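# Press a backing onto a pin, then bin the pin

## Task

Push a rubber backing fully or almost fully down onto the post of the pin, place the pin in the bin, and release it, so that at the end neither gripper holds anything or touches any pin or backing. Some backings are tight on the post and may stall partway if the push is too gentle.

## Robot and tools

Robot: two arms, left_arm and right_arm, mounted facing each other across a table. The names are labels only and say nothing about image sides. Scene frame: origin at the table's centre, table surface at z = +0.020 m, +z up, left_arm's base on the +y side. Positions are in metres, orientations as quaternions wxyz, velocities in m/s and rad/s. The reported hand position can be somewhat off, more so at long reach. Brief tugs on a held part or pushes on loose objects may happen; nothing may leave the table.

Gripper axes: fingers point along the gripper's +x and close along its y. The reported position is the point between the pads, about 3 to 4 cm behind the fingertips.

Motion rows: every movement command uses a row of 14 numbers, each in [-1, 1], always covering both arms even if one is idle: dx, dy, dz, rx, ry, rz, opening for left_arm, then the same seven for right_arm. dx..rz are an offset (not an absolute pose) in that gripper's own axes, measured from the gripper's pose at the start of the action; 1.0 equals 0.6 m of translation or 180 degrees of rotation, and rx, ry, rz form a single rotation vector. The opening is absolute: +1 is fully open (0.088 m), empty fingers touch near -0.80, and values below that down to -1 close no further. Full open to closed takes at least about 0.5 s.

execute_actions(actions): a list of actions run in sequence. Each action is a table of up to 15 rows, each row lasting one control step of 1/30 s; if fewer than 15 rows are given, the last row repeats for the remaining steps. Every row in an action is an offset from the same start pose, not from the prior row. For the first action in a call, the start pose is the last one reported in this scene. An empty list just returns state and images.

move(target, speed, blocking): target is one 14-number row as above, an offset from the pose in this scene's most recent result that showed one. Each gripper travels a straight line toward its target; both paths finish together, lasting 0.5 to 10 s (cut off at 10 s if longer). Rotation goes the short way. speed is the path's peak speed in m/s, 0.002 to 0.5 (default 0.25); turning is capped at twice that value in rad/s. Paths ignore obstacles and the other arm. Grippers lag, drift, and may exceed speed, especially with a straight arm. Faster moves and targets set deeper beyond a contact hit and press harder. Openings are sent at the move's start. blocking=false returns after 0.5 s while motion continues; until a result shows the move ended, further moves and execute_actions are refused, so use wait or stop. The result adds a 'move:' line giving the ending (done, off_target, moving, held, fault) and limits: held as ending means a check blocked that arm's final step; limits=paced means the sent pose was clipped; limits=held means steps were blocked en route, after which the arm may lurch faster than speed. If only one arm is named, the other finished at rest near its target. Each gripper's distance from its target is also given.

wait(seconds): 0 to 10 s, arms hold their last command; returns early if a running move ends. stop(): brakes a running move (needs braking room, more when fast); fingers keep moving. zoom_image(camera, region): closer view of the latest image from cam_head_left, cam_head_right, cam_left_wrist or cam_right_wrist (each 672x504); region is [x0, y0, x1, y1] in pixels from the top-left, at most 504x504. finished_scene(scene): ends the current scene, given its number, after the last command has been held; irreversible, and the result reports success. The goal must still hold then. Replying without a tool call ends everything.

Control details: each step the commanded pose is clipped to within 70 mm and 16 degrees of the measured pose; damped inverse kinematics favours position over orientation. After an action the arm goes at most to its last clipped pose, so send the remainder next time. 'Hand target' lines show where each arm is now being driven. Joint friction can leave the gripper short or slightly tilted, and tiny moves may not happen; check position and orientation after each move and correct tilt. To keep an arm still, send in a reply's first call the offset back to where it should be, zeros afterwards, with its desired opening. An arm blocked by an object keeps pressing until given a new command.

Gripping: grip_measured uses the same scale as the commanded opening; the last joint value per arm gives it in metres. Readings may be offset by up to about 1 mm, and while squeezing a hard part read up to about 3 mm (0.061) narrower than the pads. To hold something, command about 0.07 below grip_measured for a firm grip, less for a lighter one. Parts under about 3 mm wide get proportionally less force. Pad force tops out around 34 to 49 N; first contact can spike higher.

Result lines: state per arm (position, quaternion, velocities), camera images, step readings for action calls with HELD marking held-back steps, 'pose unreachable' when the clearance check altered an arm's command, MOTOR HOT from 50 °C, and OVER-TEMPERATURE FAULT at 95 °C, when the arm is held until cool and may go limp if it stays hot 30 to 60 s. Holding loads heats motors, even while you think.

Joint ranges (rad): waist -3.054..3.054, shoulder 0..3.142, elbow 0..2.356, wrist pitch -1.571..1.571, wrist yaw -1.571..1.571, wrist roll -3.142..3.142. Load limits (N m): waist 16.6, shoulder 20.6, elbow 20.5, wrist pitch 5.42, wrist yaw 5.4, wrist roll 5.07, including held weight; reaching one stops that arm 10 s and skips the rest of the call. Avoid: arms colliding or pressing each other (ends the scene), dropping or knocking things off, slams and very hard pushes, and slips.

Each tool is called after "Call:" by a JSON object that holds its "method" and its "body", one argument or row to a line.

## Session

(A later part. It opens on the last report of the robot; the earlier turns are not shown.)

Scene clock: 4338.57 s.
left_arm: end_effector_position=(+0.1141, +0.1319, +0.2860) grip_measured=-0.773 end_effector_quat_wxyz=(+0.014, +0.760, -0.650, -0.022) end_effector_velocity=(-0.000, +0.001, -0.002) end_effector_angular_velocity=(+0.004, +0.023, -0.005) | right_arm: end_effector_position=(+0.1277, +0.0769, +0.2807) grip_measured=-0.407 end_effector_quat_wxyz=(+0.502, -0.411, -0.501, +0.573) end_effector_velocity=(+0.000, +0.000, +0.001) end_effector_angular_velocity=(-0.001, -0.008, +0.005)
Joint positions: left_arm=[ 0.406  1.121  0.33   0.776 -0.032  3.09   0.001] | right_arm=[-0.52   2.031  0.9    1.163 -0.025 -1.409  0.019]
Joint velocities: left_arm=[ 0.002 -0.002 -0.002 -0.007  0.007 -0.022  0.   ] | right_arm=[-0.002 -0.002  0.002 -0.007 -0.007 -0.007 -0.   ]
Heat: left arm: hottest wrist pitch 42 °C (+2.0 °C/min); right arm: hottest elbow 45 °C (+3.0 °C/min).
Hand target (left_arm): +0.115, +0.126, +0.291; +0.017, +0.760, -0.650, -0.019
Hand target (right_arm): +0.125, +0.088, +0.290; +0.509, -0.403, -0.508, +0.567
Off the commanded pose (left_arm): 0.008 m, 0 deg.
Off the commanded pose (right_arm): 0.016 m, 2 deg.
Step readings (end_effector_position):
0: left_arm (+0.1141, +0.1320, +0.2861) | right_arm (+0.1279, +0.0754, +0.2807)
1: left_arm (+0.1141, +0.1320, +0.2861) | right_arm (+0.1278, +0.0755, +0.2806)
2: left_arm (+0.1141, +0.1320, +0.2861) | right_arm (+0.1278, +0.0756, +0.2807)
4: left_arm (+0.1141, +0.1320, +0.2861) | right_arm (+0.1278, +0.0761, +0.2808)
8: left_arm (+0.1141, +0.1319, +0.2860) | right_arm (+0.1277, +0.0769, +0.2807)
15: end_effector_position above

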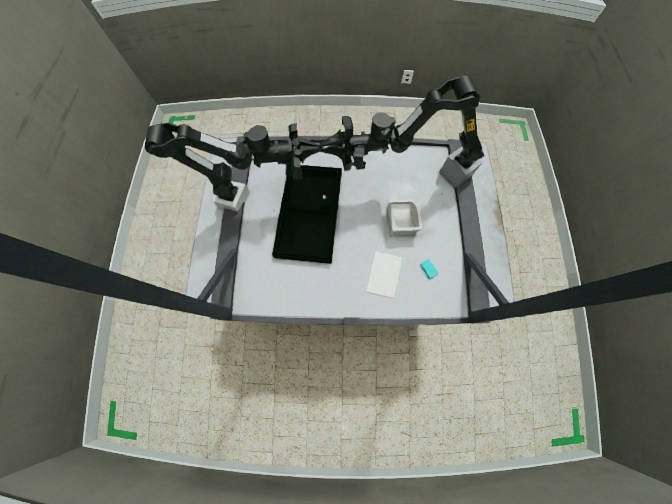

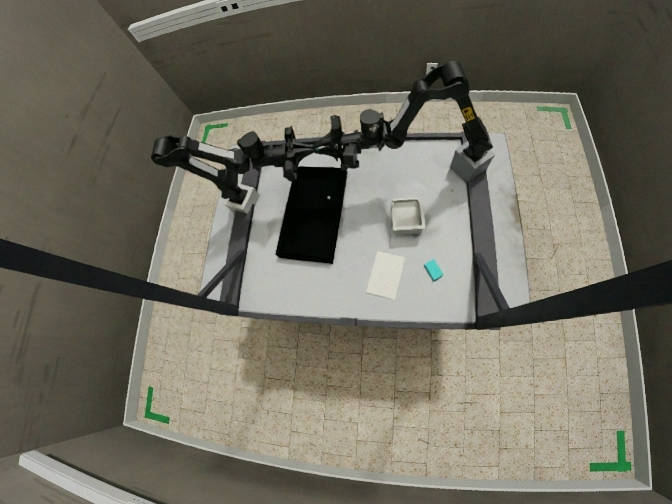

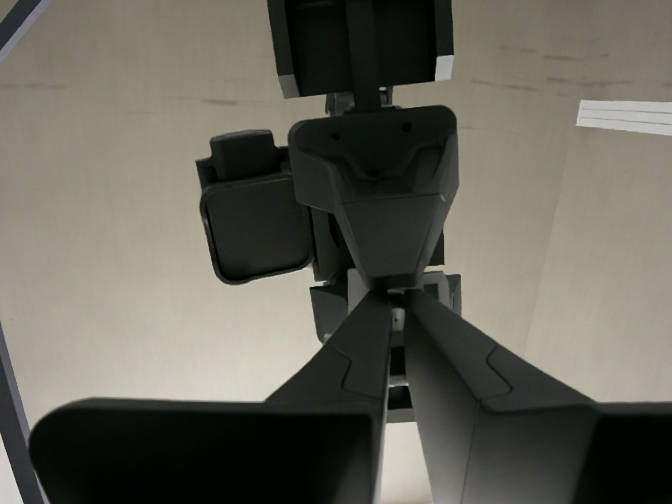

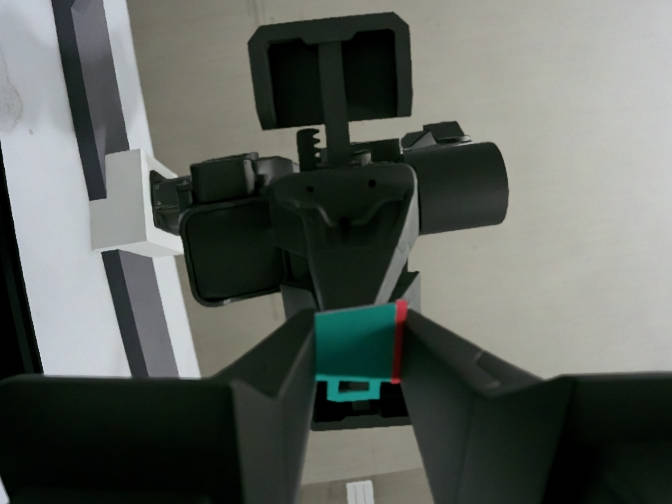

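Call:
{"method": "zoom_image", "body": {
  "camera": "cam_right_wrist",
  "region": [290, 280, 450, 420]
}}

Call:
{"method": "zoom_image", "body": {
  "camera": "cam_left_wrist",
  "region": [375, 280, 420, 345]
}}

Region (290, 280, 450, 420) of cam_right_wrist's 672x504 image, scaled by 3.150, with more detail than that image has; it fills the top 441 rows of this view, and the rest is white.

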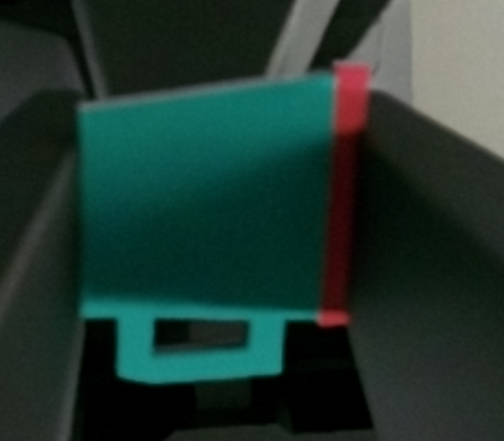

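Region (375, 280, 420, 345) of cam_left_wrist's 672x504 image, scaled by 7.754, with more detail than that image has; it fills the left 349 columns of this view, and the rest is white.

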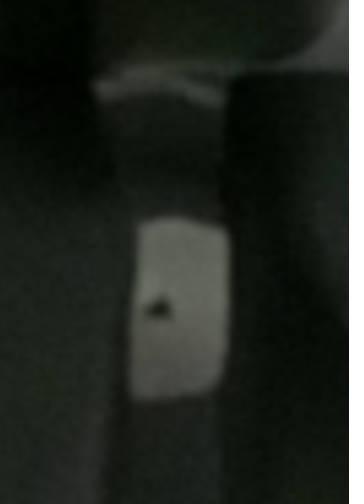

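Call:
{"method": "execute_actions", "body": {
  "actions": [
    [[0.0105,0,-0.0095,0,0.003,0,-0.86,0.0229,-0.014,0.0036,0,-0.0015,-0.0092,-0.5],[0.0107,0,-0.0101,0,0.0034,0,-0.86,0.0234,-0.0138,0.0036,0,-0.0015,-0.0093,-0.5],[0.0109,0,-0.0107,0,0.0039,0,-0.86,0.024,-0.0137,0.0036,0,-0.0015,-0.0095,-0.5],[0.0111,0,-0.0113,0,0.0043,0,-0.86,0.0246,-0.0137,0.0036,0,-0.0016,-0.0096,-0.5],[0.0113,0,-0.0119,0,0.0047,0,-0.86,0.0252,-0.0138,0.0036,0,-0.0016,-0.0098,-0.5],[0.0113,0,-0.0119,0,0.0047,0,-0.86,0.0259,-0.014,0.0036,0,-0.0016,-0.01,-0.5]]
  ]
}}

Call:
{"method": "zoom_image", "body": {
  "camera": "cam_left_wrist",
  "region": [320, 250, 480, 370]
}}

Call:
{"method": "zoom_image", "body": {
  "camera": "cam_right_wrist",
  "region": [290, 280, 450, 420]
}}

Scene clock: 4433.17 s.
left_arm: end_effector_position=(+0.1141, +0.1319, +0.2859) grip_measured=-0.773 end_effector_quat_wxyz=(+0.014, +0.760, -0.650, -0.022) end_effector_velocity=(-0.002, +0.000, -0.005) end_effector_angular_velocity=(+0.021, +0.010, -0.010) | right_arm: end_effector_position=(+0.1276, +0.0779, +0.2800) grip_measured=-0.407 end_effector_quat_wxyz=(+0.502, -0.411, -0.501, +0.573) end_effector_velocity=(+0.000, +0.001, -0.002) end_effector_angular_velocity=(-0.006, -0.008, +0.005)
Joint positions: left_arm=[ 0.406  1.121  0.33   0.776 -0.032  3.09   0.001] | right_arm=[-0.52   2.035  0.904  1.163 -0.025 -1.409  0.019]
Joint velocities: left_arm=[-0.002 -0.002 -0.002 -0.022  0.007 -0.007 -0.   ] | right_arm=[-0.002  0.002  0.002 -0.007 -0.007 -0.007 -0.   ]
Heat: left arm: hottest wrist pitch 44 °C (+1.0 °C/min); right arm: hottest elbow 54 °C (+4.0 °C/min). Fold the right arm in close to its base before you think long.
Hand target (left_arm): +0.115, +0.126, +0.293; +0.019, +0.760, -0.649, -0.017
Hand target (right_arm): +0.125, +0.090, +0.290; +0.510, -0.402, -0.508, +0.566
Off the commanded pose (left_arm): 0.010 m, 1 deg.
Off the commanded pose (right_arm): 0.017 m, 2 deg.
MOTOR HOT: a motor of the right arm reached 50 °C. Now the hottest motor of the right arm, joint 3 (elbow), reports 54 °C. The temperature limit of the motors' drives, at which the controller stops that arm, is 95 °C. To cool a motor, set the load down, stop pushing, or move to a pose that needs little force.
Step readings (end_effector_position):
0: left_arm (+0.1141, +0.1319, +0.2860) | right_arm (+0.1277, +0.0769, +0.2807)
1: left_arm (+0.1141, +0.1319, +0.2860) | right_arm (+0.1277, +0.0770, +0.2806)
2: left_arm (+0.1141, +0.1319, +0.2860) | right_arm (+0.1277, +0.0770, +0.2805)
4: left_arm (+0.1141, +0.1319, +0.2860) | right_arm (+0.1277, +0.0773, +0.2803)
8: left_arm (+0.1141, +0.1319, +0.2859) | right_arm (+0.1276, +0.0778, +0.2800)
15: end_effector_position above

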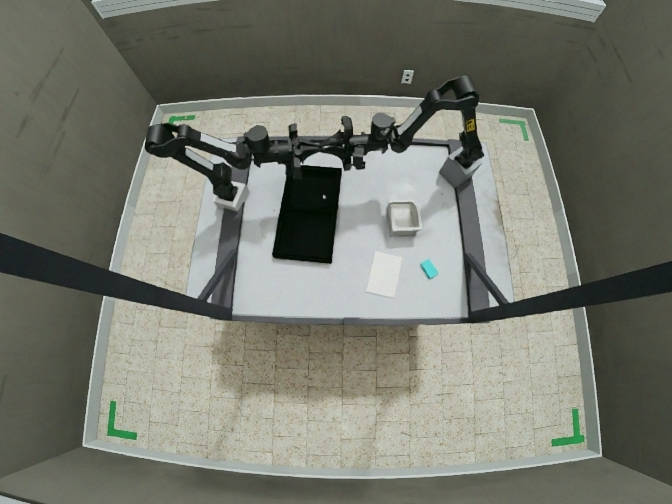

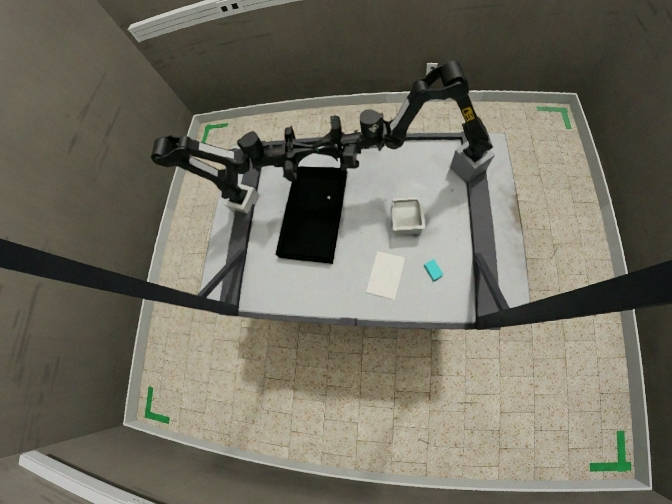

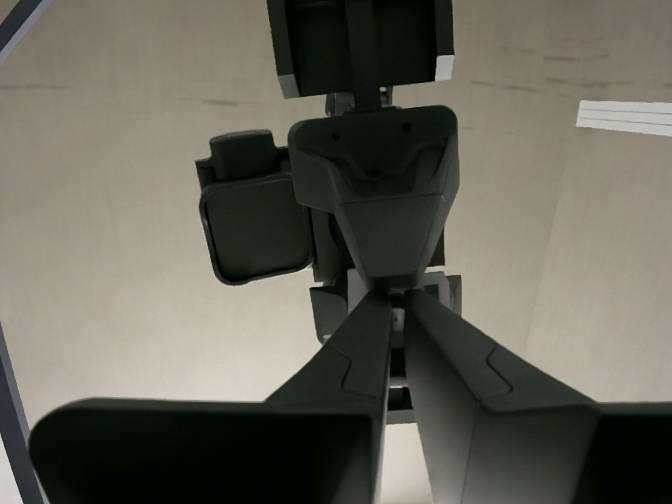

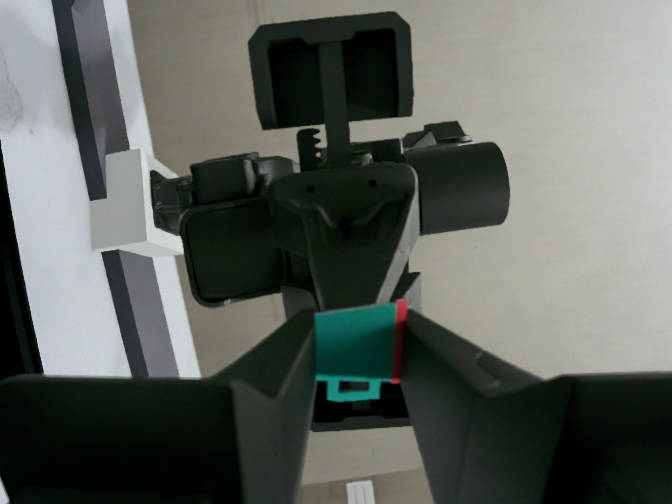

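Region (320, 250, 480, 370) of cam_left_wrist's 672x504 image, scaled by 3.150, with more detail than that image has; it fills the top 378 rows of this view, and the rest is white.

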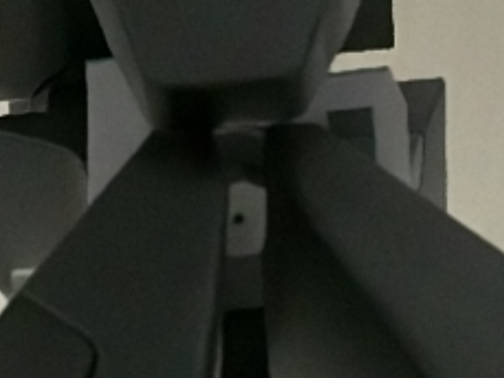

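Region (290, 280, 450, 420) of cam_right_wrist's 672x504 image, scaled by 3.150, with more detail than that image has; it fills the top 441 rows of this view, and the rest is white.

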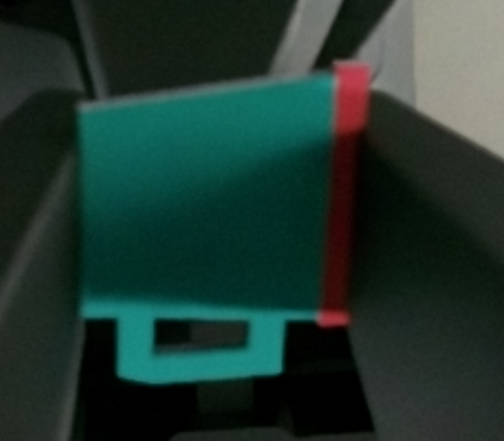

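Call:
{"method": "execute_actions", "body": {
  "actions": [
    [[0.0115,0,-0.0122,0,0.0047,0,-0.86,0.0251,-0.0154,0.0039,0,-0.0016,-0.0102,-0.5],[0.0117,0,-0.0123,0,0.0048,0,-0.86,0.0259,-0.0156,0.0039,0,-0.0016,-0.0104,-0.5],[0.0119,0,-0.0125,0,0.0048,0,-0.86,0.0267,-0.0158,0.004,0,-0.0017,-0.0106,-0.5],[0.0121,0,-0.0126,0,0.0049,0,-0.86,0.0275,-0.016,0.004,0,-0.0017,-0.0108,-0.5],[0.0123,0,-0.0128,0,0.0049,0,-0.86,0.0283,-0.0162,0.004,0,-0.0017,-0.011,-0.5]]
  ]
}}

Call:
{"method": "zoom_image", "body": {
  "camera": "cam_left_wrist",
  "region": [320, 250, 480, 370]
}}

Call:
{"method": "zoom_image", "body": {
  "camera": "cam_right_wrist",
  "region": [290, 280, 450, 420]
}}

Scene clock: 4444.73 s.
left_arm: end_effector_position=(+0.1141, +0.1318, +0.2859) grip_measured=-0.773 end_effector_quat_wxyz=(+0.014, +0.760, -0.650, -0.022) end_effector_velocity=(-0.002, +0.000, -0.002) end_effector_angular_velocity=(+0.006, +0.008, -0.010) | right_arm: end_effector_position=(+0.1273, +0.0797, +0.2798) grip_measured=-0.407 end_effector_quat_wxyz=(+0.502, -0.411, -0.501, +0.573) end_effector_velocity=(-0.002, -0.001, +0.001) end_effector_angular_velocity=(-0.001, -0.008, +0.019)
Joint positions: left_arm=[ 0.406  1.123  0.33   0.778 -0.032  3.09   0.001] | right_arm=[-0.52   2.041  0.912  1.162 -0.025 -1.409  0.019]
Joint velocities: left_arm=[-0.002 -0.002 -0.002 -0.007  0.007 -0.007 -0.   ] | right_arm=[-0.002 -0.007 -0.002 -0.007 -0.022 -0.007  0.   ]
Heat: left arm: hottest wrist pitch 45 °C (+2.0 °C/min); right arm: hottest elbow 55 °C (+5.0 °C/min). Fold the right arm in close to its base before you think long.
Hand target (left_arm): +0.116, +0.125, +0.293; +0.019, +0.760, -0.649, -0.017
Hand target (right_arm): +0.124, +0.093, +0.291; +0.510, -0.401, -0.509, +0.565
Off the commanded pose (left_arm): 0.011 m, 1 deg.
Off the commanded pose (right_arm): 0.018 m, 2 deg.
MOTOR HOT: still on. Now the hottest motor of the right arm, joint 3 (elbow), reports 55 °C; a drive's own limit is 95 °C.
Step readings (end_effector_position):
0: left_arm (+0.1141, +0.1319, +0.2859) | right_arm (+0.1276, +0.0779, +0.2798)
1: left_arm (+0.1141, +0.1319, +0.2859) | right_arm (+0.1276, +0.0780, +0.2800)
2: left_arm (+0.1141, +0.1319, +0.2859) | right_arm (+0.1275, +0.0781, +0.2799)
4: left_arm (+0.1141, +0.1319, +0.2859) | right_arm (+0.1275, +0.0784, +0.2799)
8: left_arm (+0.1141, +0.1318, +0.2858) | right_arm (+0.1274, +0.0794, +0.2798)
15: end_effector_position above

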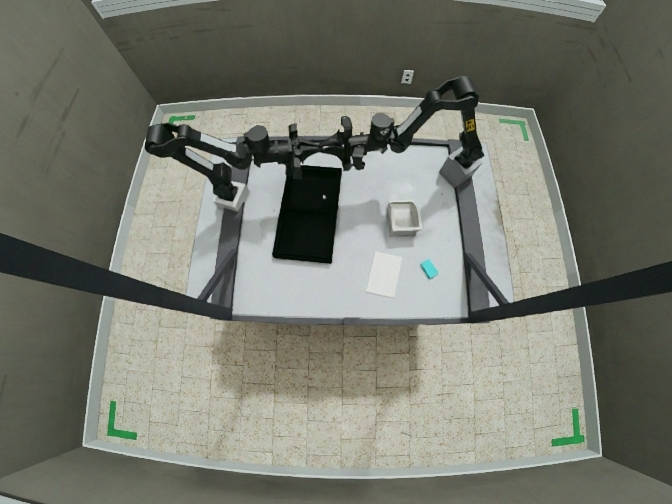

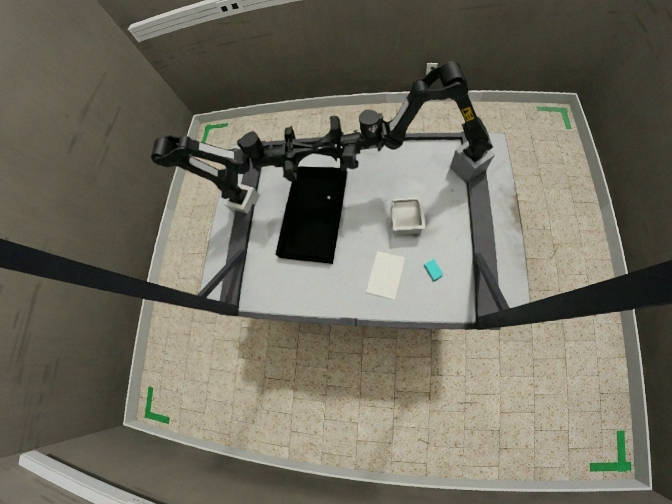

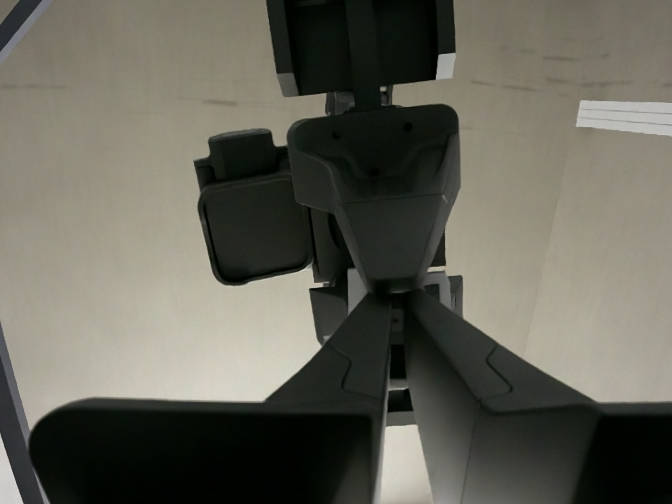

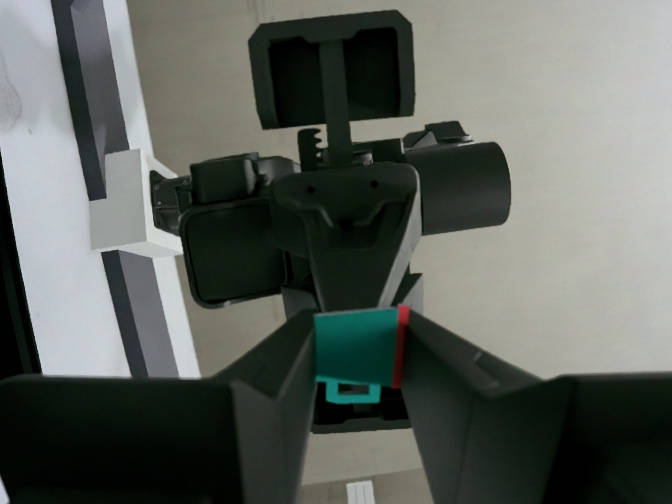

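Region (320, 250, 480, 370) of cam_left_wrist's 672x504 image, scaled by 3.150, with more detail than that image has; it fills the top 378 rows of this view, and the rest is white.

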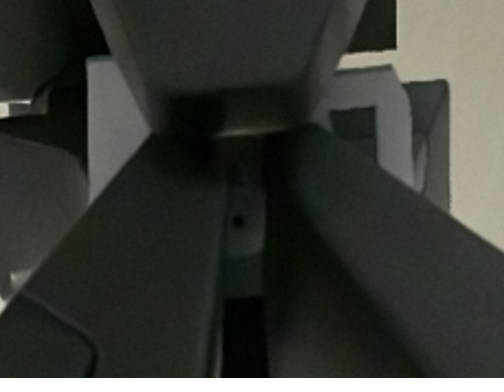

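Region (290, 280, 450, 420) of cam_right_wrist's 672x504 image, scaled by 3.150, with more detail than that image has; it fills the top 441 rows of this view, and the rest is white.

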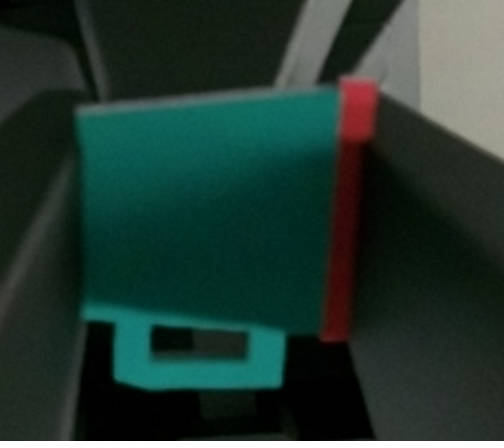

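Call:
{"method": "execute_actions", "body": {
  "actions": [
    [[0.011,0,-0.0115,0,0.0044,0,-0.86,0.0225,-0.0148,0.0038,0,-0.0015,-0.0097,-0.5],[0.0098,0,-0.0102,0,0.0039,0,-0.86,0.02,-0.0132,0.0034,0,-0.0013,-0.0087,-0.5],[0.0086,0,-0.009,0,0.0034,0,-0.86,0.0175,-0.0115,0.003,0,-0.0012,-0.0076,-0.5],[0.0074,0,-0.0077,0,0.0029,0,-0.86,0.015,-0.0099,0.0025,0,-0.001,-0.0065,-0.5],[0.0061,0,-0.0064,0,0.0024,0,-0.86,0.0125,-0.0082,0.0021,0,-0.0008,-0.0054,-0.5],[0.0049,0,-0.0051,0,0.002,0,-0.86,0.01,-0.0066,0.0017,0,-0.0007,-0.0043,-0.5],[0.0037,0,-0.0038,0,0.0015,0,-0.86,0.0075,-0.0049,0.0013,0,-0.0005,-0.0032,-0.5],[0.0025,0,-0.0026,0,0.001,0,-0.86,0.005,-0.0033,0.0008,0,-0.0003,-0.0022,-0.5],[0.0012,0,-0.0013,0,0.0005,0,-0.86,0.0025,-0.0016,0.0004,0,-0.0002,-0.0011,-0.5],[0,0,0,0,0,0,-0.86,0,0,0,0,0,0,-0.5],[0,0,0,0,0,0,-0.86,-0.002,0.001,0,0,0,0.0005,-0.5],[0,0,0,0,0,0,-0.86,-0.004,0.002,0,0,0,0.001,-0.5]]
  ]
}}

Scene clock: 4472.40 s.
left_arm: end_effector_position=(+0.1140, +0.1328, +0.2838) grip_measured=-0.773 end_effector_quat_wxyz=(+0.012, +0.760, -0.650, -0.024) end_effector_velocity=(-0.002, +0.001, -0.001) end_effector_angular_velocity=(-0.001, -0.007, -0.010) | right_arm: end_effector_position=(+0.1276, +0.0778, +0.2770) grip_measured=-0.407 end_effector_quat_wxyz=(+0.501, -0.413, -0.499, +0.574) end_effector_velocity=(+0.001, -0.003, +0.005) end_effector_angular_velocity=(+0.013, -0.006, +0.005)
Joint positions: left_arm=[ 0.406  1.119  0.324  0.774 -0.032  3.09   0.001] | right_arm=[-0.52   2.041  0.902  1.165 -0.025 -1.409  0.019]
Joint velocities: left_arm=[-0.002 -0.002 -0.007  0.007  0.007  0.007 -0.   ] | right_arm=[-0.002 -0.017 -0.012  0.007 -0.007 -0.007 -0.   ]
Heat: left arm: hottest wrist pitch 47 °C (+3.0 °C/min); right arm: hottest elbow 57 °C (+5.0 °C/min). Fold the right arm in close to its base before you think long.
Hand target (left_arm): +0.114, +0.132, +0.286; +0.014, +0.760, -0.650, -0.022
Hand target (right_arm): +0.128, +0.077, +0.278; +0.501, -0.412, -0.500, +0.574
Off the commanded pose (left_arm): 0.002 m, 0 deg.
Off the commanded pose (right_arm): 0.002 m, 0 deg.
MOTOR HOT: still on. Now the hottest motor of the right arm, joint 3 (elbow), reports 57 °C; a drive's own limit is 95 °C.
Step readings (end_effector_position):
0: left_arm (+0.1141, +0.1318, +0.2859) | right_arm (+0.1273, +0.0797, +0.2798)
1: left_arm (+0.1141, +0.1318, +0.2859) | right_arm (+0.1273, +0.0797, +0.2798)
2: left_arm (+0.1141, +0.1318, +0.2859) | right_arm (+0.1273, +0.0797, +0.2798)
4: left_arm (+0.1141, +0.1319, +0.2855) | right_arm (+0.1273, +0.0797, +0.2798)
8: left_arm (+0.1140, +0.1327, +0.2848) | right_arm (+0.1274, +0.0793, +0.2791)
15: end_effector_position above

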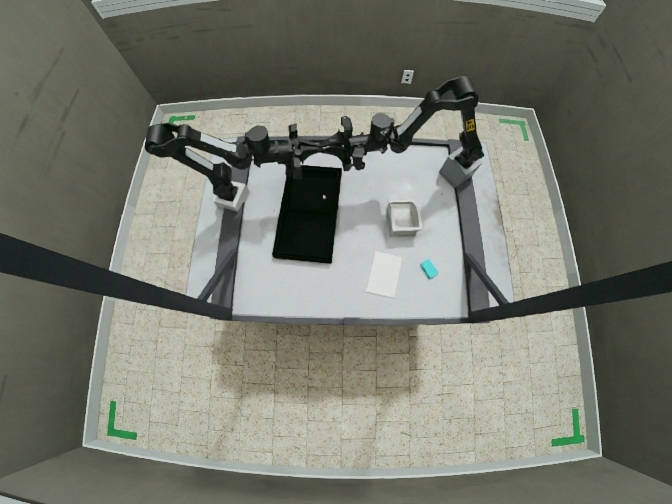

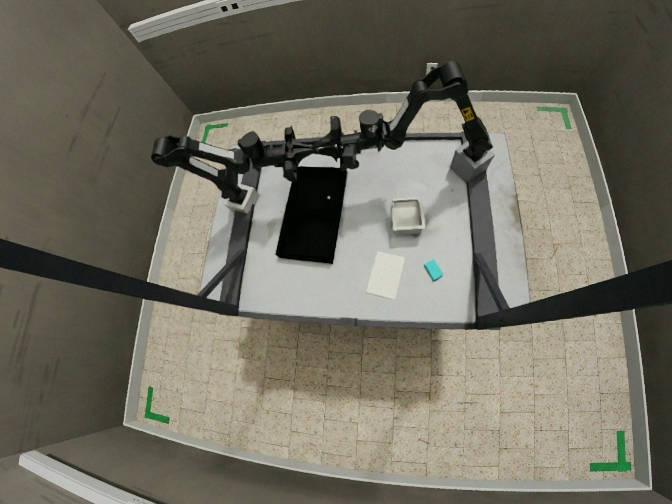

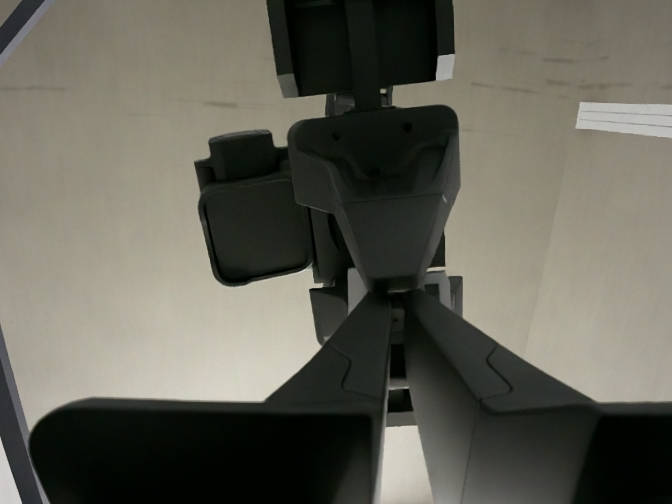

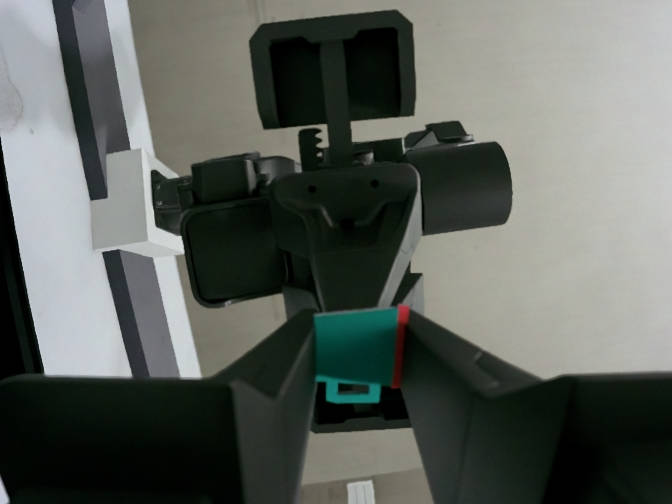

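Call:
{"method": "execute_actions", "body": {
  "actions": [
    [[0,0,0,0,0,0,-0.75,-0.0007,-0.0025,0.0007,0,0,-0.0013,-0.5],[0,0,0,0,0,0,-0.7,-0.0007,-0.0025,0.0007,0,0,-0.0013,-0.5],[0,0,0,0,0,0,-0.65,-0.001,-0.0025,0.0007,0,0,-0.0013,-0.5],[0,0,0,0,0,0,-0.6,-0.0015,-0.0025,0.0007,0,0,-0.0013,-0.5],[0,0,0,0,0,0,-0.6,-0.002,-0.0025,0.0007,0,0,-0.0013,-0.5],[0,0,0,0,0,0,-0.6,-0.002,-0.0025,0.0007,0,0,-0.0013,-0.5],[0,0,0,0,0,0,-0.6,-0.003,-0.0025,0.0007,0,0,-0.0013,-0.5],[0,0,0,0,0,0,-0.6,-0.004,-0.0025,0.0007,0,0,-0.0013,-0.5],[0,0,0,0,0,0,-0.6,-0.006,-0.0025,0.0007,0,0,-0.0013,-0.5],[0,0,0,0,0,0,-0.6,-0.008,-0.0025,0.0007,0,0,-0.0013,-0.5],[0,0,0,0,0,0,-0.6,-0.01,-0.0025,0.0007,0,0,-0.0013,-0.5],[0,0,0,0,0,0,-0.6,-0.012,-0.0025,0.0007,0,0,-0.0013,-0.5],[0,0,0,0,0,0,-0.6,-0.014,-0.0025,0.0007,0,0,-0.0013,-0.5],[0,0,0,0,0,0,-0.6,-0.016,-0.0025,0.0007,0,0,-0.0013,-0.5],[0,0,0,0,0,0,-0.6,-0.018,-0.0025,0.0007,0,0,-0.0013,-0.5]]
  ]
}}

Call:
{"method": "wait", "body": {
  "seconds": 0.4
}}

Call:
{"method": "zoom_image", "body": {
  "camera": "cam_left_wrist",
  "region": [320, 240, 480, 360]
}}

Scene clock: 4500.37 s.
left_arm: end_effector_position=(+0.1137, +0.1328, +0.2837) grip_measured=-0.605 end_effector_quat_wxyz=(+0.012, +0.759, -0.650, -0.025) end_effector_velocity=(+0.002, +0.001, -0.005) end_effector_angular_velocity=(+0.018, +0.024, +0.010) | right_arm: end_effector_position=(+0.1294, +0.0724, +0.2766) grip_measured=-0.408 end_effector_quat_wxyz=(+0.502, -0.413, -0.499, +0.573) end_effector_velocity=(+0.003, -0.035, -0.003) end_effector_angular_velocity=(-0.006, -0.009, +0.019)
Joint positions: left_arm=[ 0.406  1.119  0.324  0.773 -0.031  3.09   0.009] | right_arm=[-0.521  2.029  0.876  1.18  -0.023 -1.409  0.019]
Joint velocities: left_arm=[ 0.002 -0.002 -0.002 -0.022 -0.007 -0.022  0.001] | right_arm=[-0.002 -0.085 -0.159  0.066 -0.022 -0.007 -0.   ]
Heat: left arm: hottest wrist pitch 45 °C (+0.0 °C/min); right arm: hottest elbow 48 °C (-6.0 °C/min). Fold the right arm in close to its base before you think long.
Hand target (left_arm): +0.114, +0.133, +0.284; +0.012, +0.760, -0.650, -0.024
Hand target (right_arm): +0.129, +0.067, +0.278; +0.502, -0.412, -0.500, +0.573
Off the commanded pose (left_arm): 0.000 m, 0 deg.
Off the commanded pose (right_arm): 0.006 m, 0 deg.
MOTOR HOT: still on. Now the hottest motor of the right arm, joint 3 (elbow), reports 48 °C; a drive's own limit is 95 °C.
Step readings (end_effector_position):
0: left_arm (+0.1140, +0.1328, +0.2838) | right_arm (+0.1276, +0.0776, +0.2770)
1: left_arm (+0.1140, +0.1328, +0.2838) | right_arm (+0.1276, +0.0776, +0.2771)
2: left_arm (+0.1140, +0.1328, +0.2838) | right_arm (+0.1276, +0.0776, +0.2771)
4: left_arm (+0.1140, +0.1328, +0.2837) | right_arm (+0.1276, +0.0776, +0.2772)
8: left_arm (+0.1137, +0.1328, +0.2837) | right_arm (+0.1287, +0.0778, +0.2774)
15: end_effector_position above

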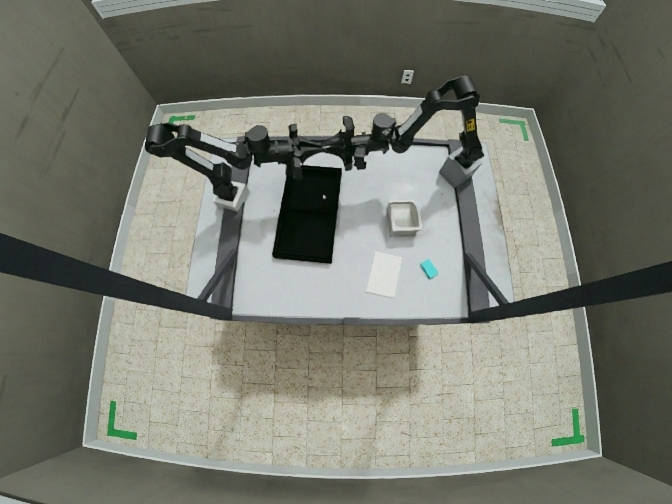

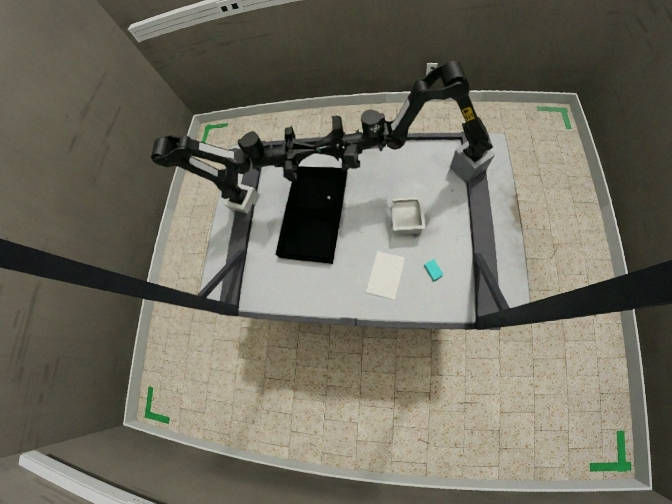

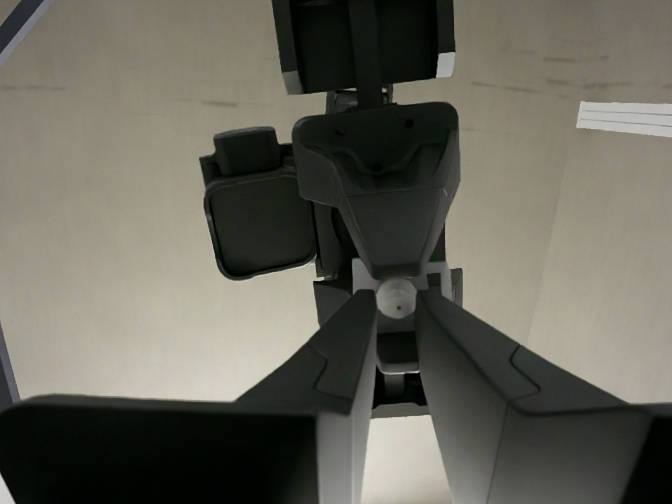

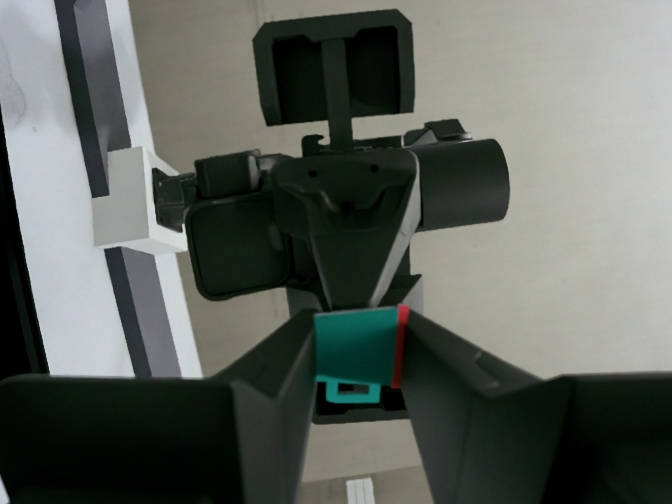

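Scene clock: 4500.77 s.
left_arm: end_effector_position=(+0.1137, +0.1328, +0.2837) grip_measured=-0.603 end_effector_quat_wxyz=(+0.012, +0.759, -0.650, -0.025) end_effector_velocity=(+0.000, +0.001, +0.001) end_effector_angular_velocity=(-0.006, -0.008, +0.005) | right_arm: end_effector_position=(+0.1298, +0.0695, +0.2766) grip_measured=-0.408 end_effector_quat_wxyz=(+0.502, -0.413, -0.499, +0.573) end_effector_velocity=(+0.000, -0.001, -0.003) end_effector_angular_velocity=(-0.011, -0.009, -0.005)
Joint positions: left_arm=[ 0.406  1.119  0.324  0.773 -0.031  3.09   0.009] | right_arm=[-0.521  2.021  0.863  1.186 -0.023 -1.409  0.019]
Joint velocities: left_arm=[-0.002 -0.002 -0.002  0.007 -0.007  0.007 -0.   ] | right_arm=[ 0.002 -0.002 -0.007 -0.007  0.007 -0.007 -0.   ]
Heat: left arm: hottest wrist pitch 45 °C (+0.0 °C/min); right arm: hottest elbow 47 °C (-7.0 °C/min).
Hand target (left_arm): +0.114, +0.133, +0.284; +0.012, +0.760, -0.650, -0.024
Hand target (right_arm): +0.129, +0.067, +0.278; +0.502, -0.412, -0.500, +0.573
Off the commanded pose (left_arm): 0.000 m, 0 deg.
Off the commanded pose (right_arm): 0.003 m, 0 deg.
MOTOR HOT: cleared. Now the hottest motor of the right arm, joint 3 (elbow), reports 47 °C.
wait: 0.40 s; at rest by 0.23 s

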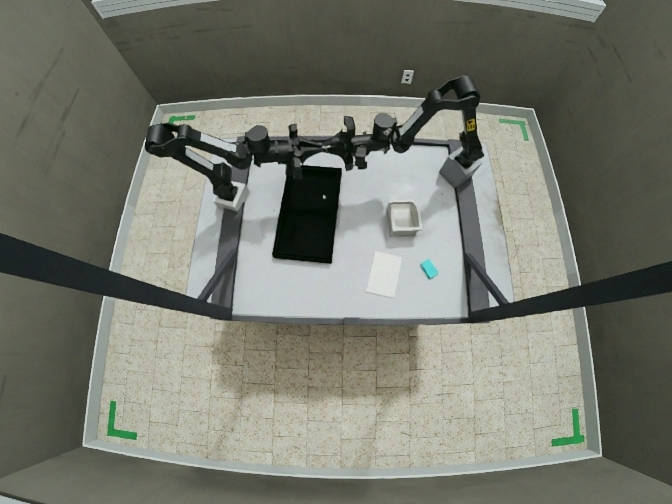

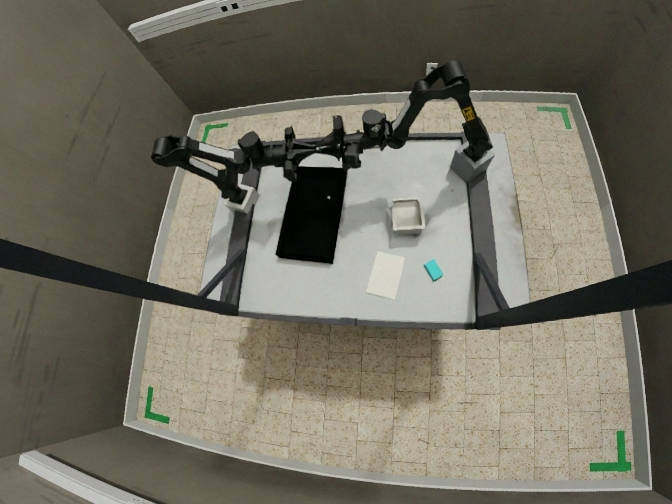

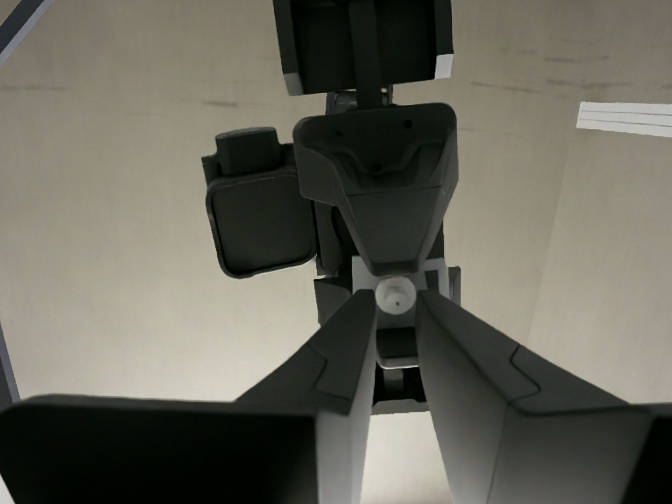

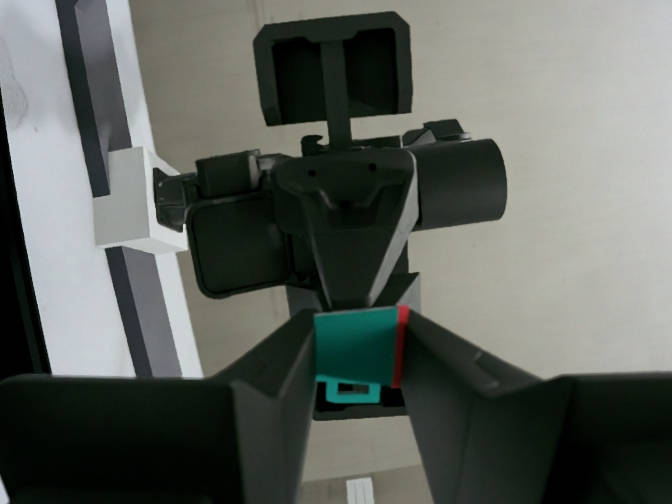

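Region (320, 240, 480, 360) of cam_left_wrist's 672x504 image, scaled by 3.150, with more detail than that image has; it fills the top 378 rows of this view, and the rest is white.

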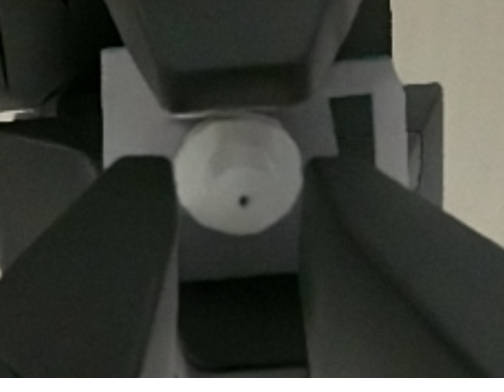

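Call:
{"method": "move", "body": {
  "target": [0,0,0,0,0,0,-0.6,-0.1,0.023,0.158,0.006,-0.219,0.036,-0.5],
  "speed": 0.25
}}

Scene clock: 4538.67 s.
left_arm: end_effector_position=(+0.1137, +0.1328, +0.2837) grip_measured=-0.603 end_effector_quat_wxyz=(+0.012, +0.759, -0.650, -0.025) end_effector_velocity=(+0.000, +0.001, -0.000) end_effector_angular_velocity=(-0.001, +0.022, +0.005) | right_arm: end_effector_position=(+0.0453, -0.0021, +0.2749) grip_measured=-0.408 end_effector_quat_wxyz=(+0.277, -0.221, -0.609, +0.709) end_effector_velocity=(-0.003, -0.003, +0.002) end_effector_angular_velocity=(+0.013, -0.005, +0.024)
Joint positions: left_arm=[ 0.406  1.119  0.324  0.773 -0.031  3.09   0.009] | right_arm=[-0.527  1.967  0.759  1.238 -0.72  -1.389  0.019]
Joint velocities: left_arm=[-0.002 -0.007 -0.002 -0.007 -0.007 -0.022  0.   ] | right_arm=[ 0.002 -0.002 -0.002  0.007 -0.022 -0.007 -0.   ]
Heat: left arm: hottest wrist pitch 43 °C (-3.0 °C/min); right arm: hottest shoulder 47 °C (-7.1 °C/min).
Hand target (left_arm): +0.114, +0.133, +0.284; +0.012, +0.759, -0.650, -0.025
Hand target (right_arm): +0.044, -0.005, +0.276; +0.276, -0.219, -0.610, +0.710
Off the commanded pose (left_arm): 0.000 m, 0 deg.
Off the commanded pose (right_arm): 0.003 m, 0 deg.
move: done

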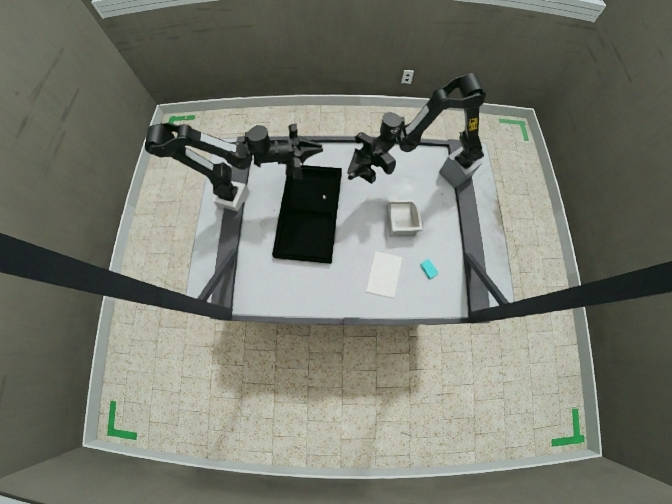

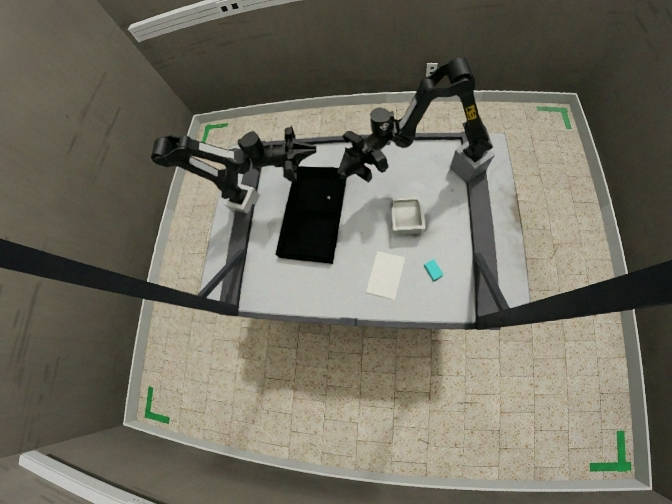

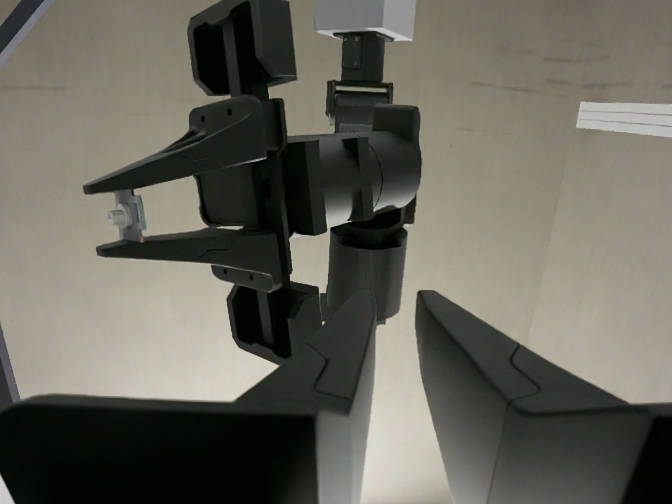

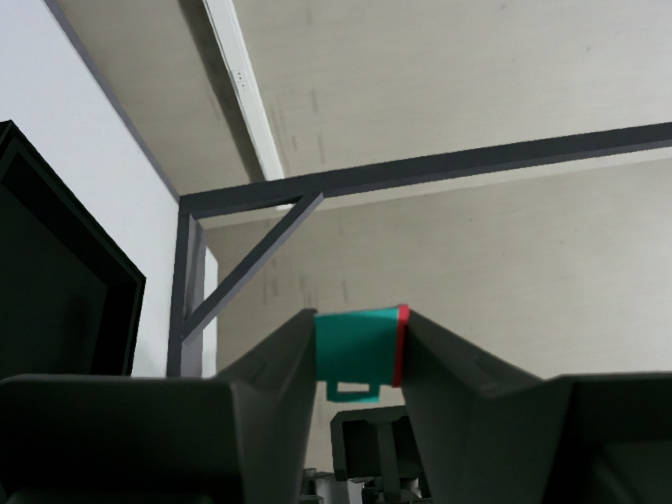

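Call:
{"method": "zoom_image", "body": {
  "camera": "cam_left_wrist",
  "region": [80, 175, 180, 265]
}}

Region (80, 175, 180, 265) of cam_left_wrist's 672x504 image, scaled by 5.040, with more detail than that image has; it fills the top 454 rows of this view, and the rest is white.

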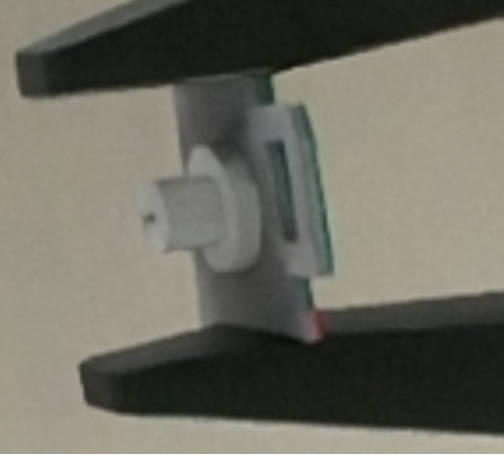

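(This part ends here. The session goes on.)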